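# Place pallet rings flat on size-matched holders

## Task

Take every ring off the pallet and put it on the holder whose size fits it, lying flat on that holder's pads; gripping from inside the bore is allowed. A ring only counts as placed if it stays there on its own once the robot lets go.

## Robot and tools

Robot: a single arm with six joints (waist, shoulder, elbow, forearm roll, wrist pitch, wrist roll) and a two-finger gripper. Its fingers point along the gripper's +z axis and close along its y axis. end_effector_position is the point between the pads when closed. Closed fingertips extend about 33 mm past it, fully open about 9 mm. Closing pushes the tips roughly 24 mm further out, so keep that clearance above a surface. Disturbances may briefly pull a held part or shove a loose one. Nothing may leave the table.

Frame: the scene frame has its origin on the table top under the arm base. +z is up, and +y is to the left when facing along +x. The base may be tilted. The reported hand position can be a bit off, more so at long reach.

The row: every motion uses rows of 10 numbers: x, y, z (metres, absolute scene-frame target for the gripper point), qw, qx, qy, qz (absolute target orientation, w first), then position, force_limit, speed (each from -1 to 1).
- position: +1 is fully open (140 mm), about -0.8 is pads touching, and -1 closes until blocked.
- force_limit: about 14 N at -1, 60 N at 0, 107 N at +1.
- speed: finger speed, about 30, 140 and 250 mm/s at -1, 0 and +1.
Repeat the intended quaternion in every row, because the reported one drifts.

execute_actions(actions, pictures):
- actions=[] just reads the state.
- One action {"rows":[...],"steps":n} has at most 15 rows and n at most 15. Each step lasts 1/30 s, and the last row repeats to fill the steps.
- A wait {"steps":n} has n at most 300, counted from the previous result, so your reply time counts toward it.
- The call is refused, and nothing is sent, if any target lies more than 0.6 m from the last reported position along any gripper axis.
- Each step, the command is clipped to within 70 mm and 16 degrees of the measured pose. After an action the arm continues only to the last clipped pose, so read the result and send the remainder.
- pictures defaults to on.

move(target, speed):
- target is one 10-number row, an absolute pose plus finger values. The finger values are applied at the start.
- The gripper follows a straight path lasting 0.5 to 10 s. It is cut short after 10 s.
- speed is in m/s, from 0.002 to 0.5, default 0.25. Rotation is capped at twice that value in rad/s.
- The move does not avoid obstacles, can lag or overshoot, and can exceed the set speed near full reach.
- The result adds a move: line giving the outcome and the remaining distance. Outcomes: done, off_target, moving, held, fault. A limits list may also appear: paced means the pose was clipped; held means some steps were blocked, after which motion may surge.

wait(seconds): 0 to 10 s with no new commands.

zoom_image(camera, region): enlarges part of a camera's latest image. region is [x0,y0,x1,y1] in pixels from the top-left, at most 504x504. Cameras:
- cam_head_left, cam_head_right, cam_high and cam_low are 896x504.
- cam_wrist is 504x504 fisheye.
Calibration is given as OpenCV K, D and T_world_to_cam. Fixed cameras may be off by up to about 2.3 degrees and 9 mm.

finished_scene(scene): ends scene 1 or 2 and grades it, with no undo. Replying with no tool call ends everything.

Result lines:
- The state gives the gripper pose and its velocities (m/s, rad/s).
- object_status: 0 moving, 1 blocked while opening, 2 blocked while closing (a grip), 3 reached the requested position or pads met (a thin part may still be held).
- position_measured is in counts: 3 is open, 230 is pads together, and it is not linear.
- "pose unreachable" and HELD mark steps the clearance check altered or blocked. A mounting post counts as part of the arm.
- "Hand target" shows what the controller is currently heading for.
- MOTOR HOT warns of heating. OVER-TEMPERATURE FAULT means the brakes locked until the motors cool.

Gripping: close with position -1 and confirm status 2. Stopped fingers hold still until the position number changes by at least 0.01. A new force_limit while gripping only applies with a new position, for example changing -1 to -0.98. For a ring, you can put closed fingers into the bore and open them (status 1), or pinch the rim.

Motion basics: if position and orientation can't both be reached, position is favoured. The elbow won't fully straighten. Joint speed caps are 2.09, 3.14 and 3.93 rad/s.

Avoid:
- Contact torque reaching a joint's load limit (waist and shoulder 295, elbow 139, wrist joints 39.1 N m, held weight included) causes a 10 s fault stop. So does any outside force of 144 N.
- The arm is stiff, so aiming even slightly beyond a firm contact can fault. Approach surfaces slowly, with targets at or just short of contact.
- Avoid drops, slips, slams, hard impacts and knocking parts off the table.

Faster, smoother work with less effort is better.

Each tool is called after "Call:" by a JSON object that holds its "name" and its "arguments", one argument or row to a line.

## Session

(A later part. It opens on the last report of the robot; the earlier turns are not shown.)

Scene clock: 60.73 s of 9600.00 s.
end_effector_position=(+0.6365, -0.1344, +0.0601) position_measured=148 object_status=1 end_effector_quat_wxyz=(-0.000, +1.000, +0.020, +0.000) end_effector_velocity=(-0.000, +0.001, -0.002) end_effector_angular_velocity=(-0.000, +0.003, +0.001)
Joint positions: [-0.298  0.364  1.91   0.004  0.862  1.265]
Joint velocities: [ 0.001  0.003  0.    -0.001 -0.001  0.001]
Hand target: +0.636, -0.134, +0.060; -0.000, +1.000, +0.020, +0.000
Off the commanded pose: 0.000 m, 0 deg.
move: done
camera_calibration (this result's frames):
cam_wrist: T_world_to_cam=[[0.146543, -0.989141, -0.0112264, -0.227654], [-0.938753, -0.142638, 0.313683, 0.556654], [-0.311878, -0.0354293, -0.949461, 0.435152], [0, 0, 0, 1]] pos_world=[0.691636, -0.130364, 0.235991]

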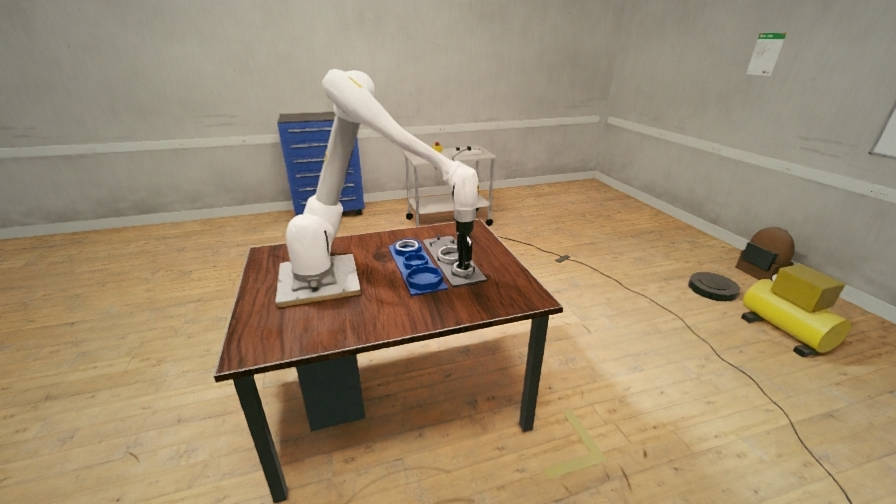

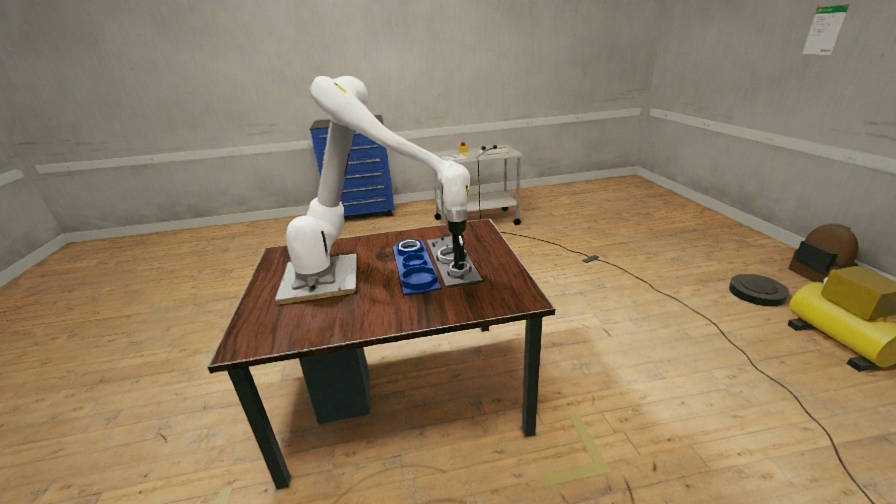

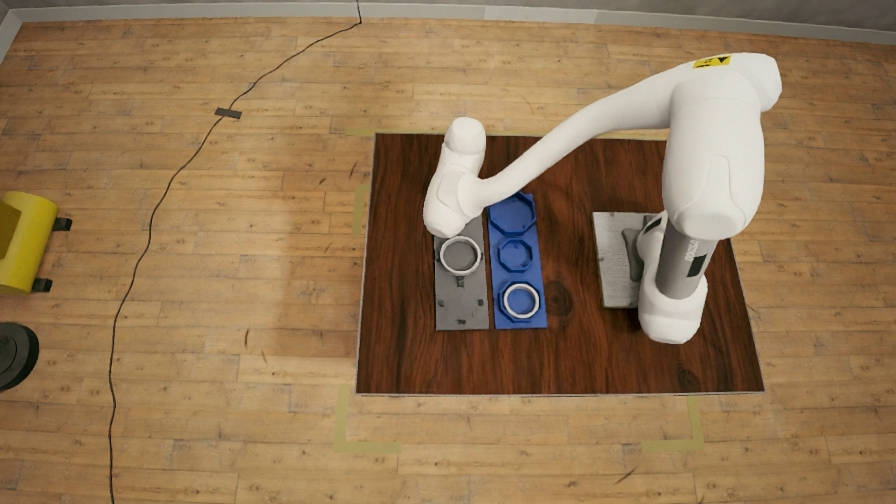

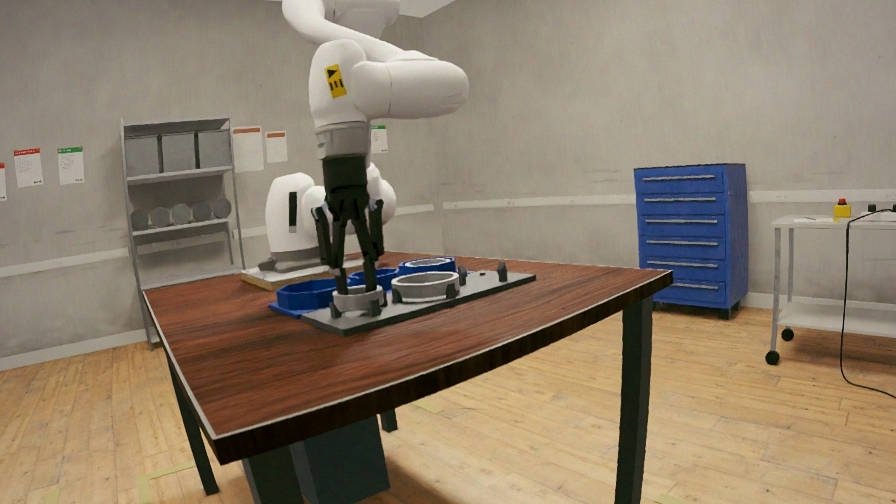

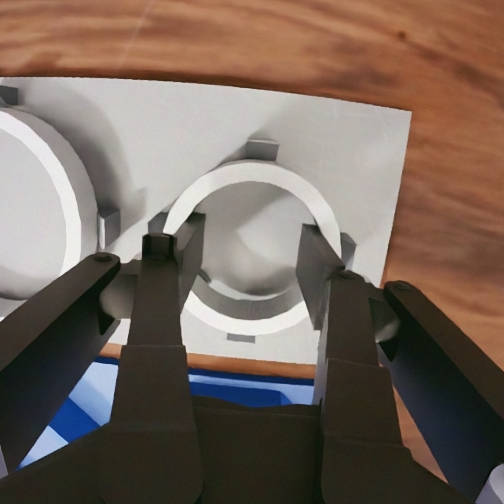

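Call:
{"name": "move", "arguments": {
  "target": [0.636,-0.1345,0.054,0,1,0.02,0,1,0.5,-0.8],
  "speed": 0.01
}}

Call:
{"name": "move", "arguments": {
  "target": [0.636,-0.1345,0.054,0,1,0.02,0,-0.4,0,-0.6]
}}

Call:
{"name": "move", "arguments": {
  "target": [0.636,-0.1345,0.092,0,1,0.02,0,-0.4,0,-0.6],
  "speed": 0.08
}}

Call:
{"name": "move", "arguments": {
  "target": [0.445,0.159,0.085,0,1,0.02,0,-0.25,0,0],
  "speed": 0.22
}}

Scene clock: 66.20 s of 9600.00 s.
end_effector_position=(+0.6360, -0.1345, +0.0541) position_measured=148 object_status=1 end_effector_quat_wxyz=(-0.000, +1.000, +0.020, +0.000) end_effector_velocity=(+0.000, -0.000, +0.000) end_effector_angular_velocity=(-0.001, -0.001, +0.002)
Joint positions: [-0.298  0.37   1.914  0.004  0.851  1.265]
Joint velocities: [ 0.001 -0.     0.    -0.001 -0.002 -0.001]
Hand target: +0.636, -0.134, +0.054; -0.000, +1.000, +0.020, +0.000
Off the commanded pose: 0.000 m, 0 deg.
After step 90, 1.63 s passed at rest.
move: done
camera_calibration (this result's frames):
cam_wrist: T_world_to_cam=[[0.146455, -0.989154, -0.0112225, -0.227657], [-0.938765, -0.142554, 0.313685, 0.558095], [-0.311882, -0.0354054, -0.949461, 0.429282], [0, 0, 0, 1]] pos_world=[0.691147, -0.13043, 0.229965]

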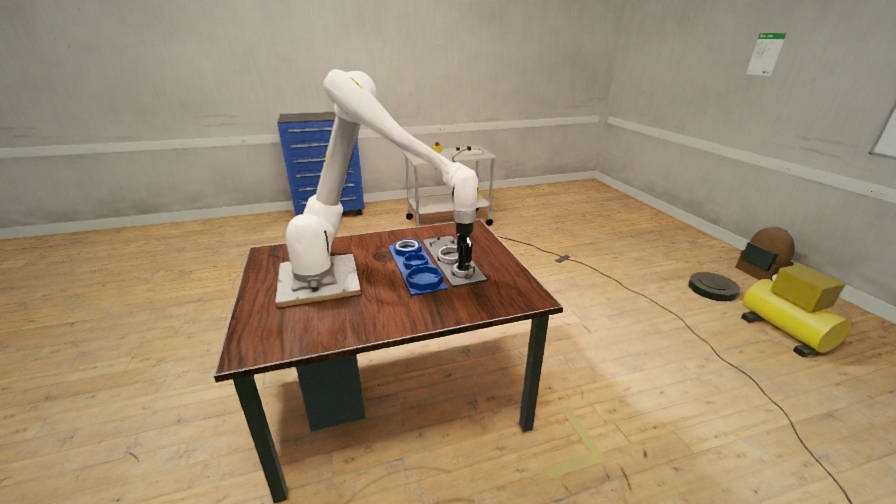

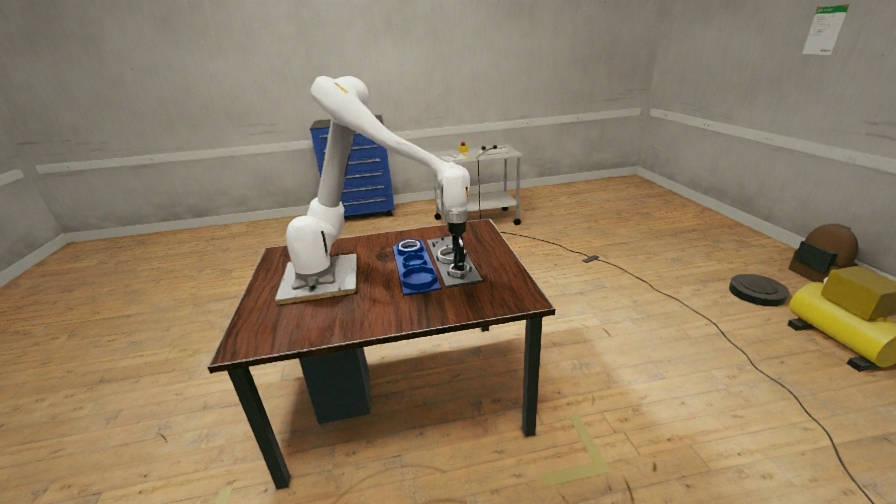

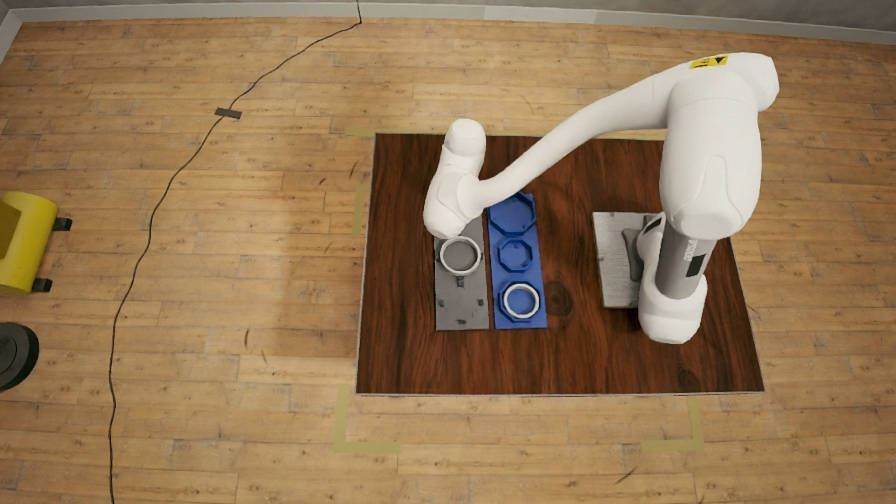

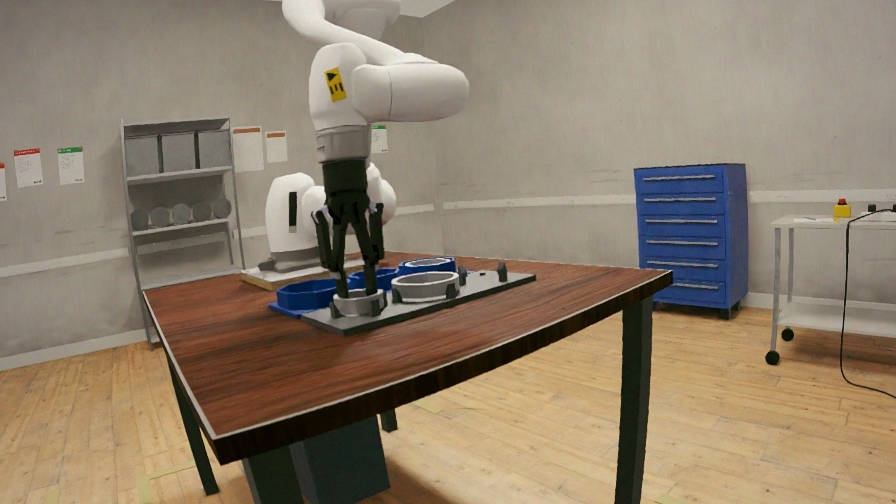

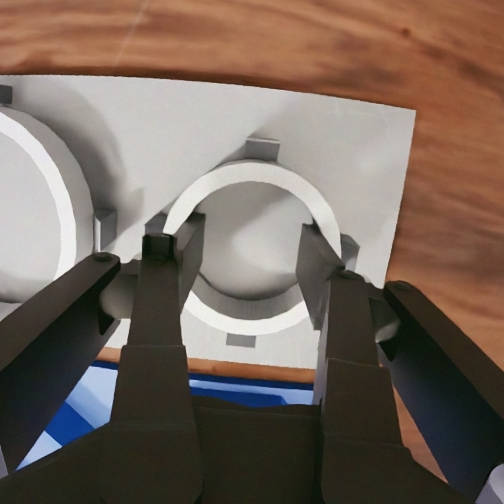

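Scene clock: 66.90 s of 9600.00 s.
end_effector_position=(+0.6360, -0.1345, +0.0540) position_measured=179 object_status=3 end_effector_quat_wxyz=(-0.000, +1.000, +0.020, -0.000) end_effector_velocity=(+0.000, +0.001, +0.000) end_effector_angular_velocity=(-0.001, -0.000, +0.003)
Joint positions: [-0.298  0.37   1.915  0.004  0.851  1.265]
Joint velocities: [ 0.002 -0.001  0.    -0.002 -0.     0.   ]
Hand target: +0.636, -0.134, +0.054; -0.000, +1.000, +0.020, +0.000
Off the commanded pose: 0.000 m, 0 deg.
move: done
camera_calibration (this result's frames):
cam_wrist: T_world_to_cam=[[0.146443, -0.989155, -0.0112389, -0.227646], [-0.938753, -0.142546, 0.313725, 0.558079], [-0.311925, -0.0353923, -0.949447, 0.429232], [0, 0, 0, 1]] pos_world=[0.691123, -0.130433, 0.229892]

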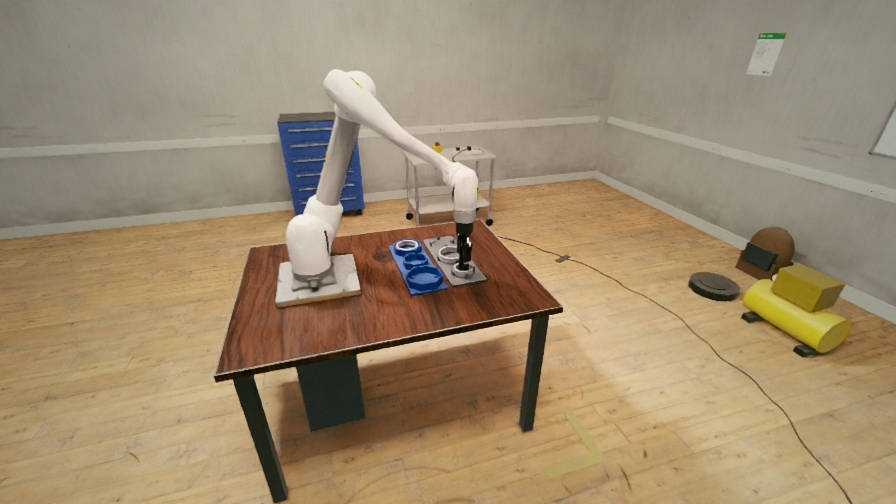

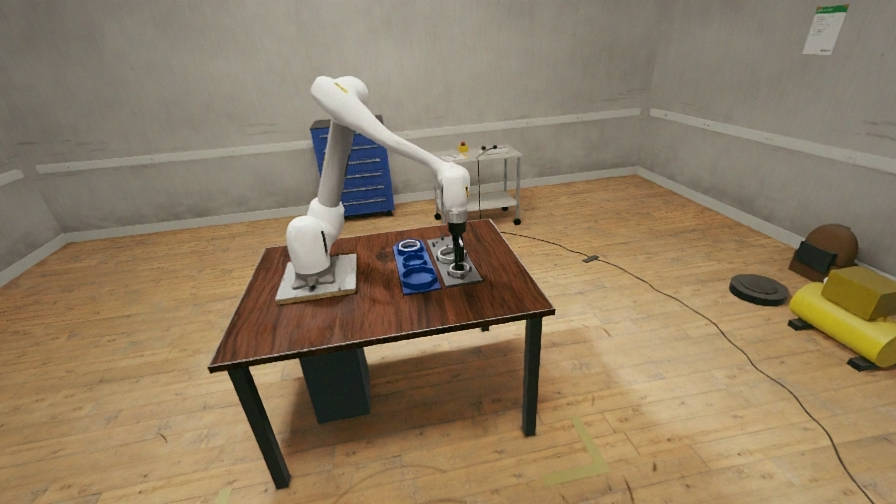

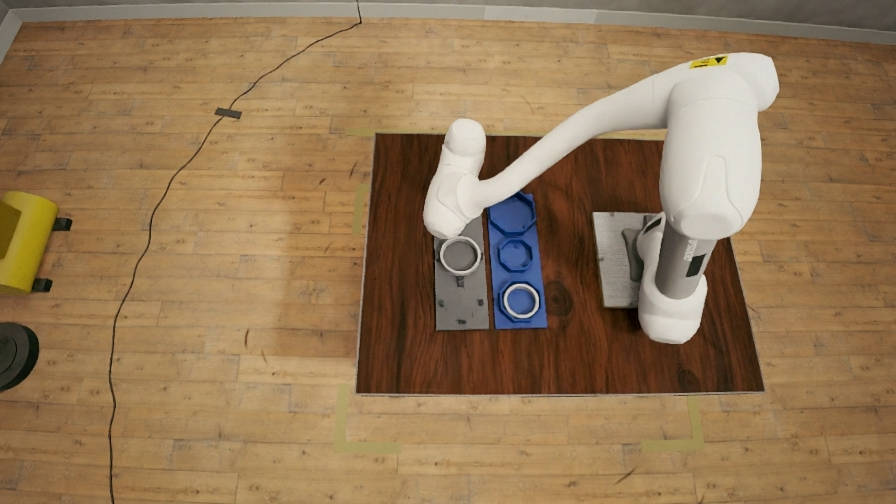

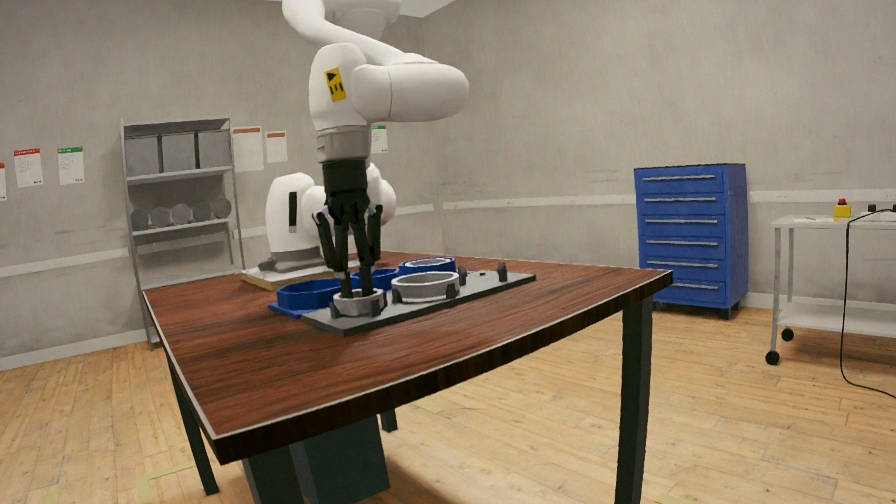

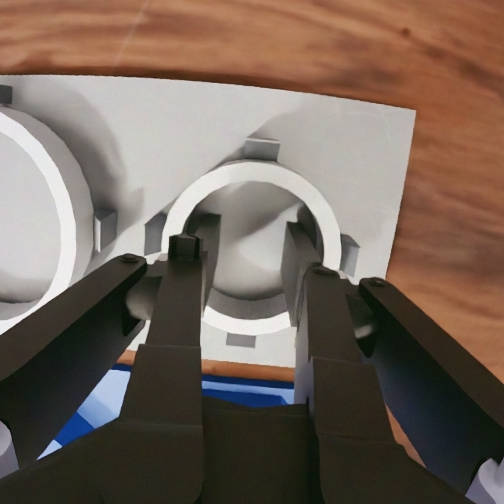

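Scene clock: 67.73 s of 9600.00 s.
end_effector_position=(+0.6360, -0.1345, +0.0919) position_measured=179 object_status=3 end_effector_quat_wxyz=(+0.000, +1.000, +0.020, -0.000) end_effector_velocity=(+0.000, -0.001, +0.003) end_effector_angular_velocity=(-0.000, -0.003, -0.003)
Joint positions: [-0.298  0.329  1.888  0.004  0.918  1.265]
Joint velocities: [-0.002 -0.003 -0.001  0.001  0.002  0.001]
Hand target: +0.636, -0.135, +0.092; +0.000, +1.000, +0.020, -0.000
Off the commanded pose: 0.000 m, 0 deg.
move: done
camera_calibration (this result's frames):
cam_wrist: T_world_to_cam=[[0.146426, -0.989158, -0.0112075, -0.227231], [-0.938756, -0.14252, 0.313727, 0.546238], [-0.311923, -0.0354167, -0.949447, 0.465192], [0, 0, 0, 1]] pos_world=[0.691161, -0.130442, 0.267759]

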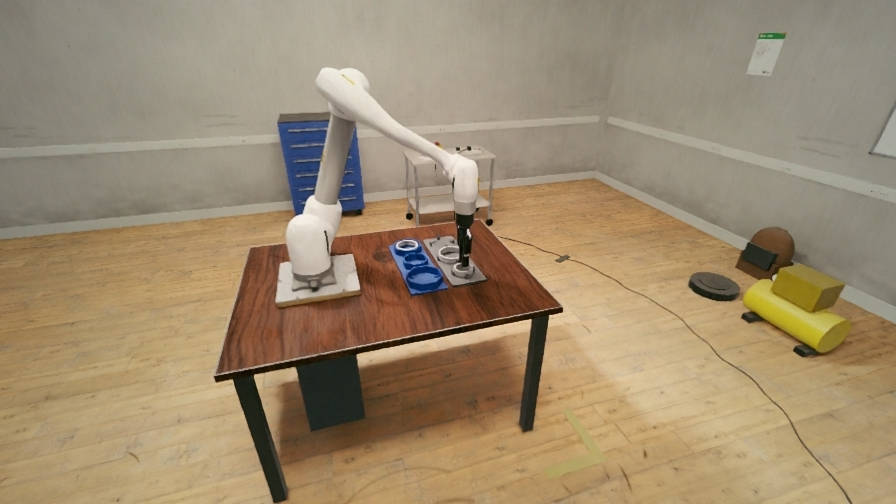

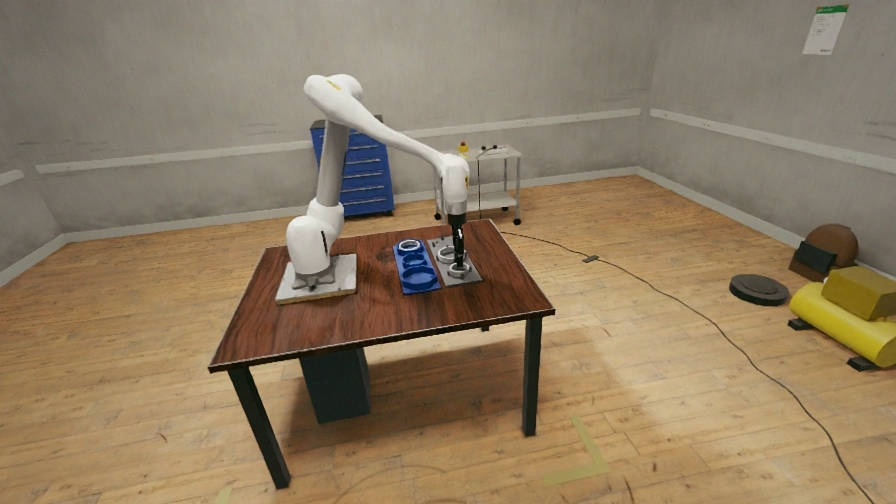

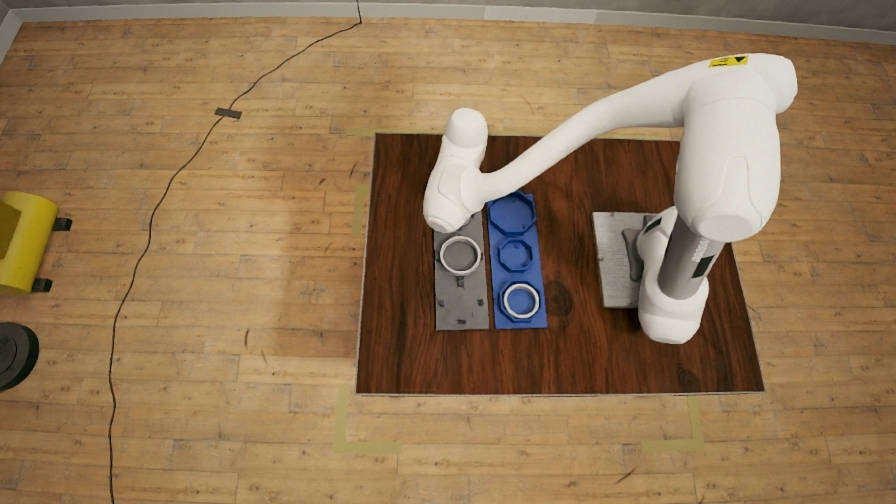

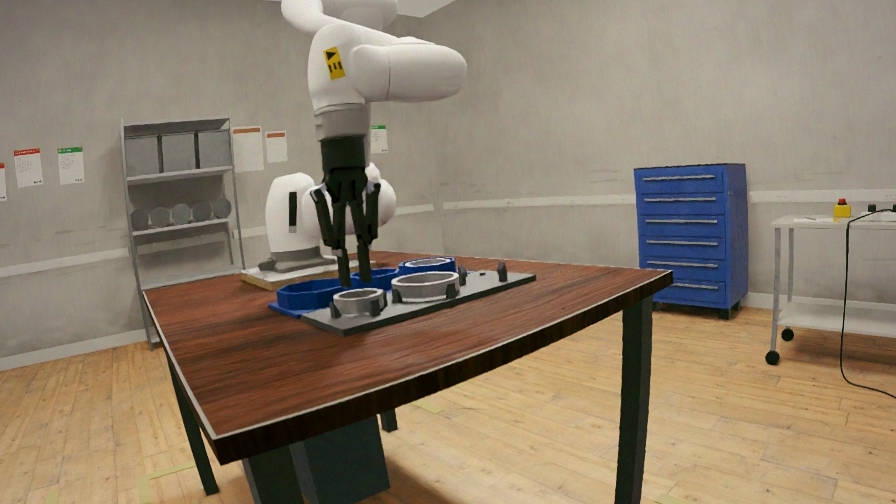

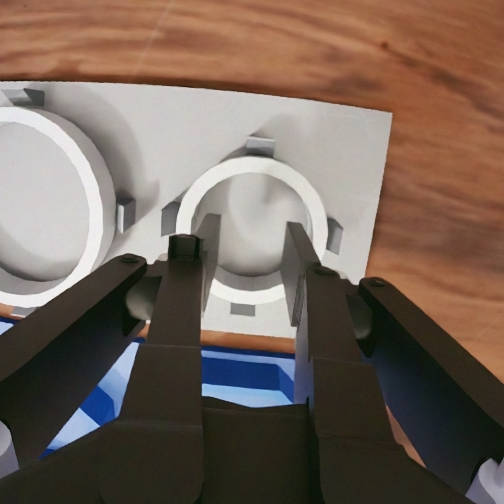

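Scene clock: 69.83 s of 9600.00 s.
end_effector_position=(+0.4451, +0.1590, +0.0851) position_measured=160 object_status=3 end_effector_quat_wxyz=(-0.000, +1.000, +0.020, +0.000) end_effector_velocity=(-0.000, +0.001, -0.000) end_effector_angular_velocity=(-0.001, -0.001, -0.001)
Joint positions: [ 0.236  0.088  2.219 -0.001  0.827  1.802]
Joint velocities: [ 0.002  0.     0.    -0.001 -0.001  0.004]
Hand target: +0.445, +0.159, +0.085; -0.000, +1.000, +0.020, +0.000
Off the commanded pose: 0.000 m, 0 deg.
move: done
camera_calibration (this result's frames):
cam_wrist: T_world_to_cam=[[0.146497, -0.989147, -0.0112504, 0.0909411], [-0.938834, -0.142611, 0.313452, 0.411025], [-0.311655, -0.0353576, -0.949537, 0.409504], [0, 0, 0, 1]] pos_world=[0.500185, 0.16305, 0.261026]

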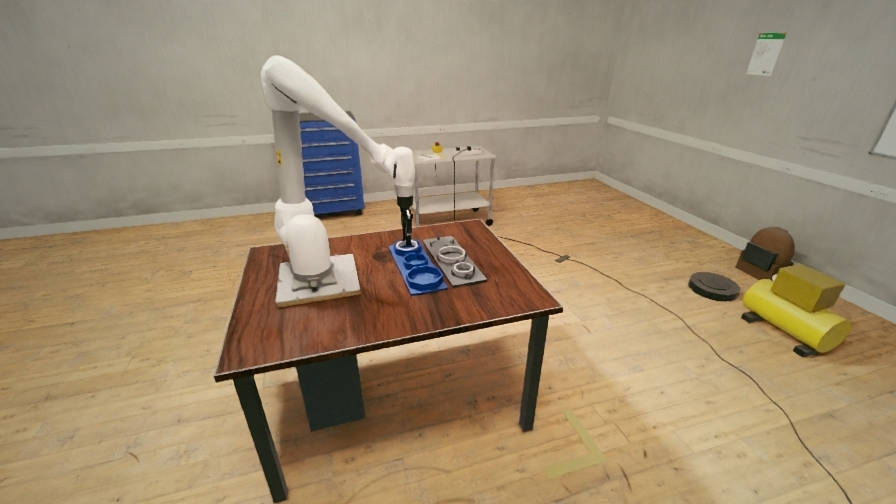

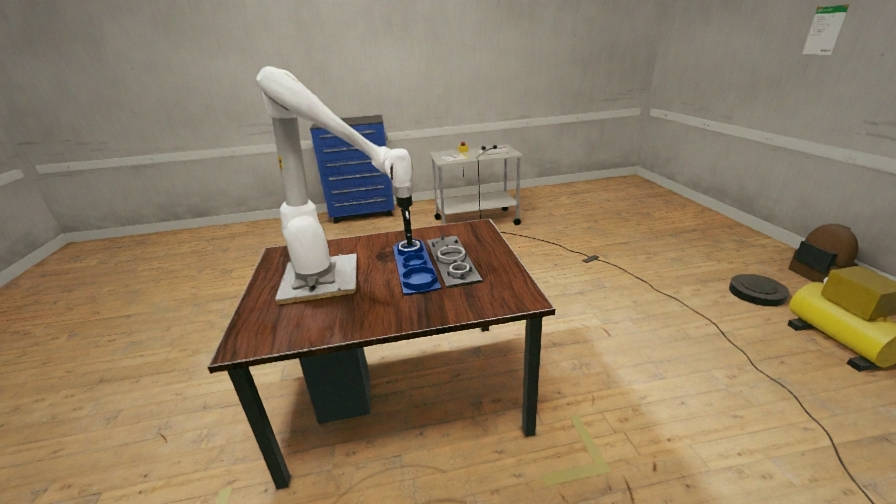

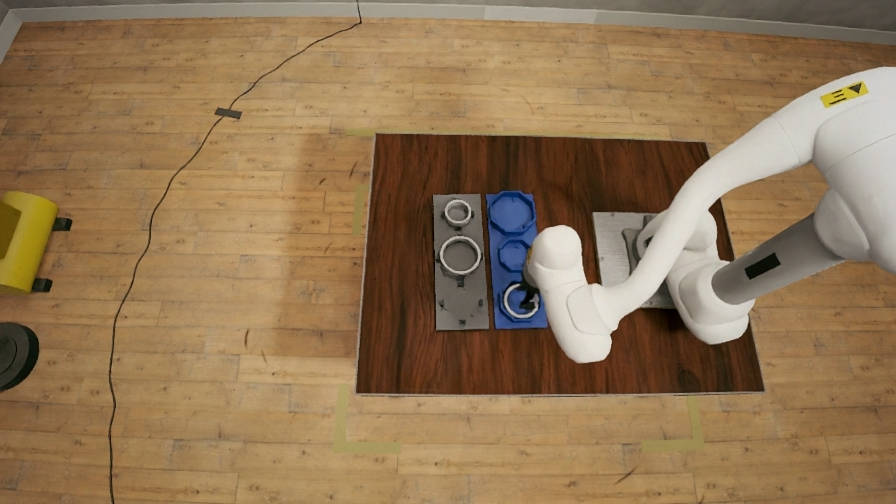

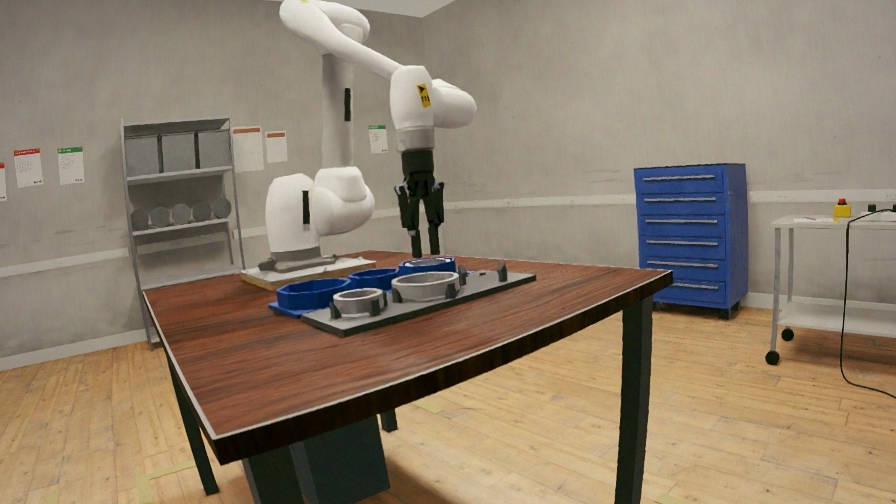

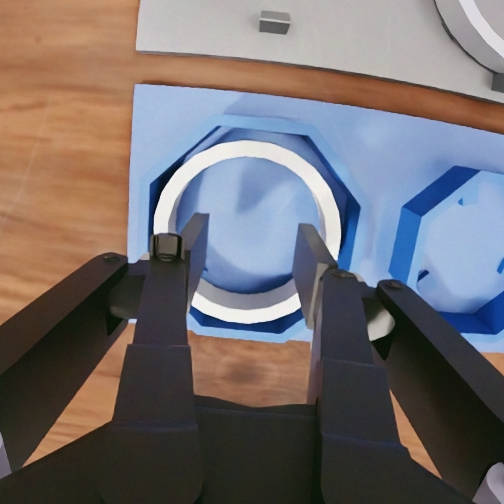

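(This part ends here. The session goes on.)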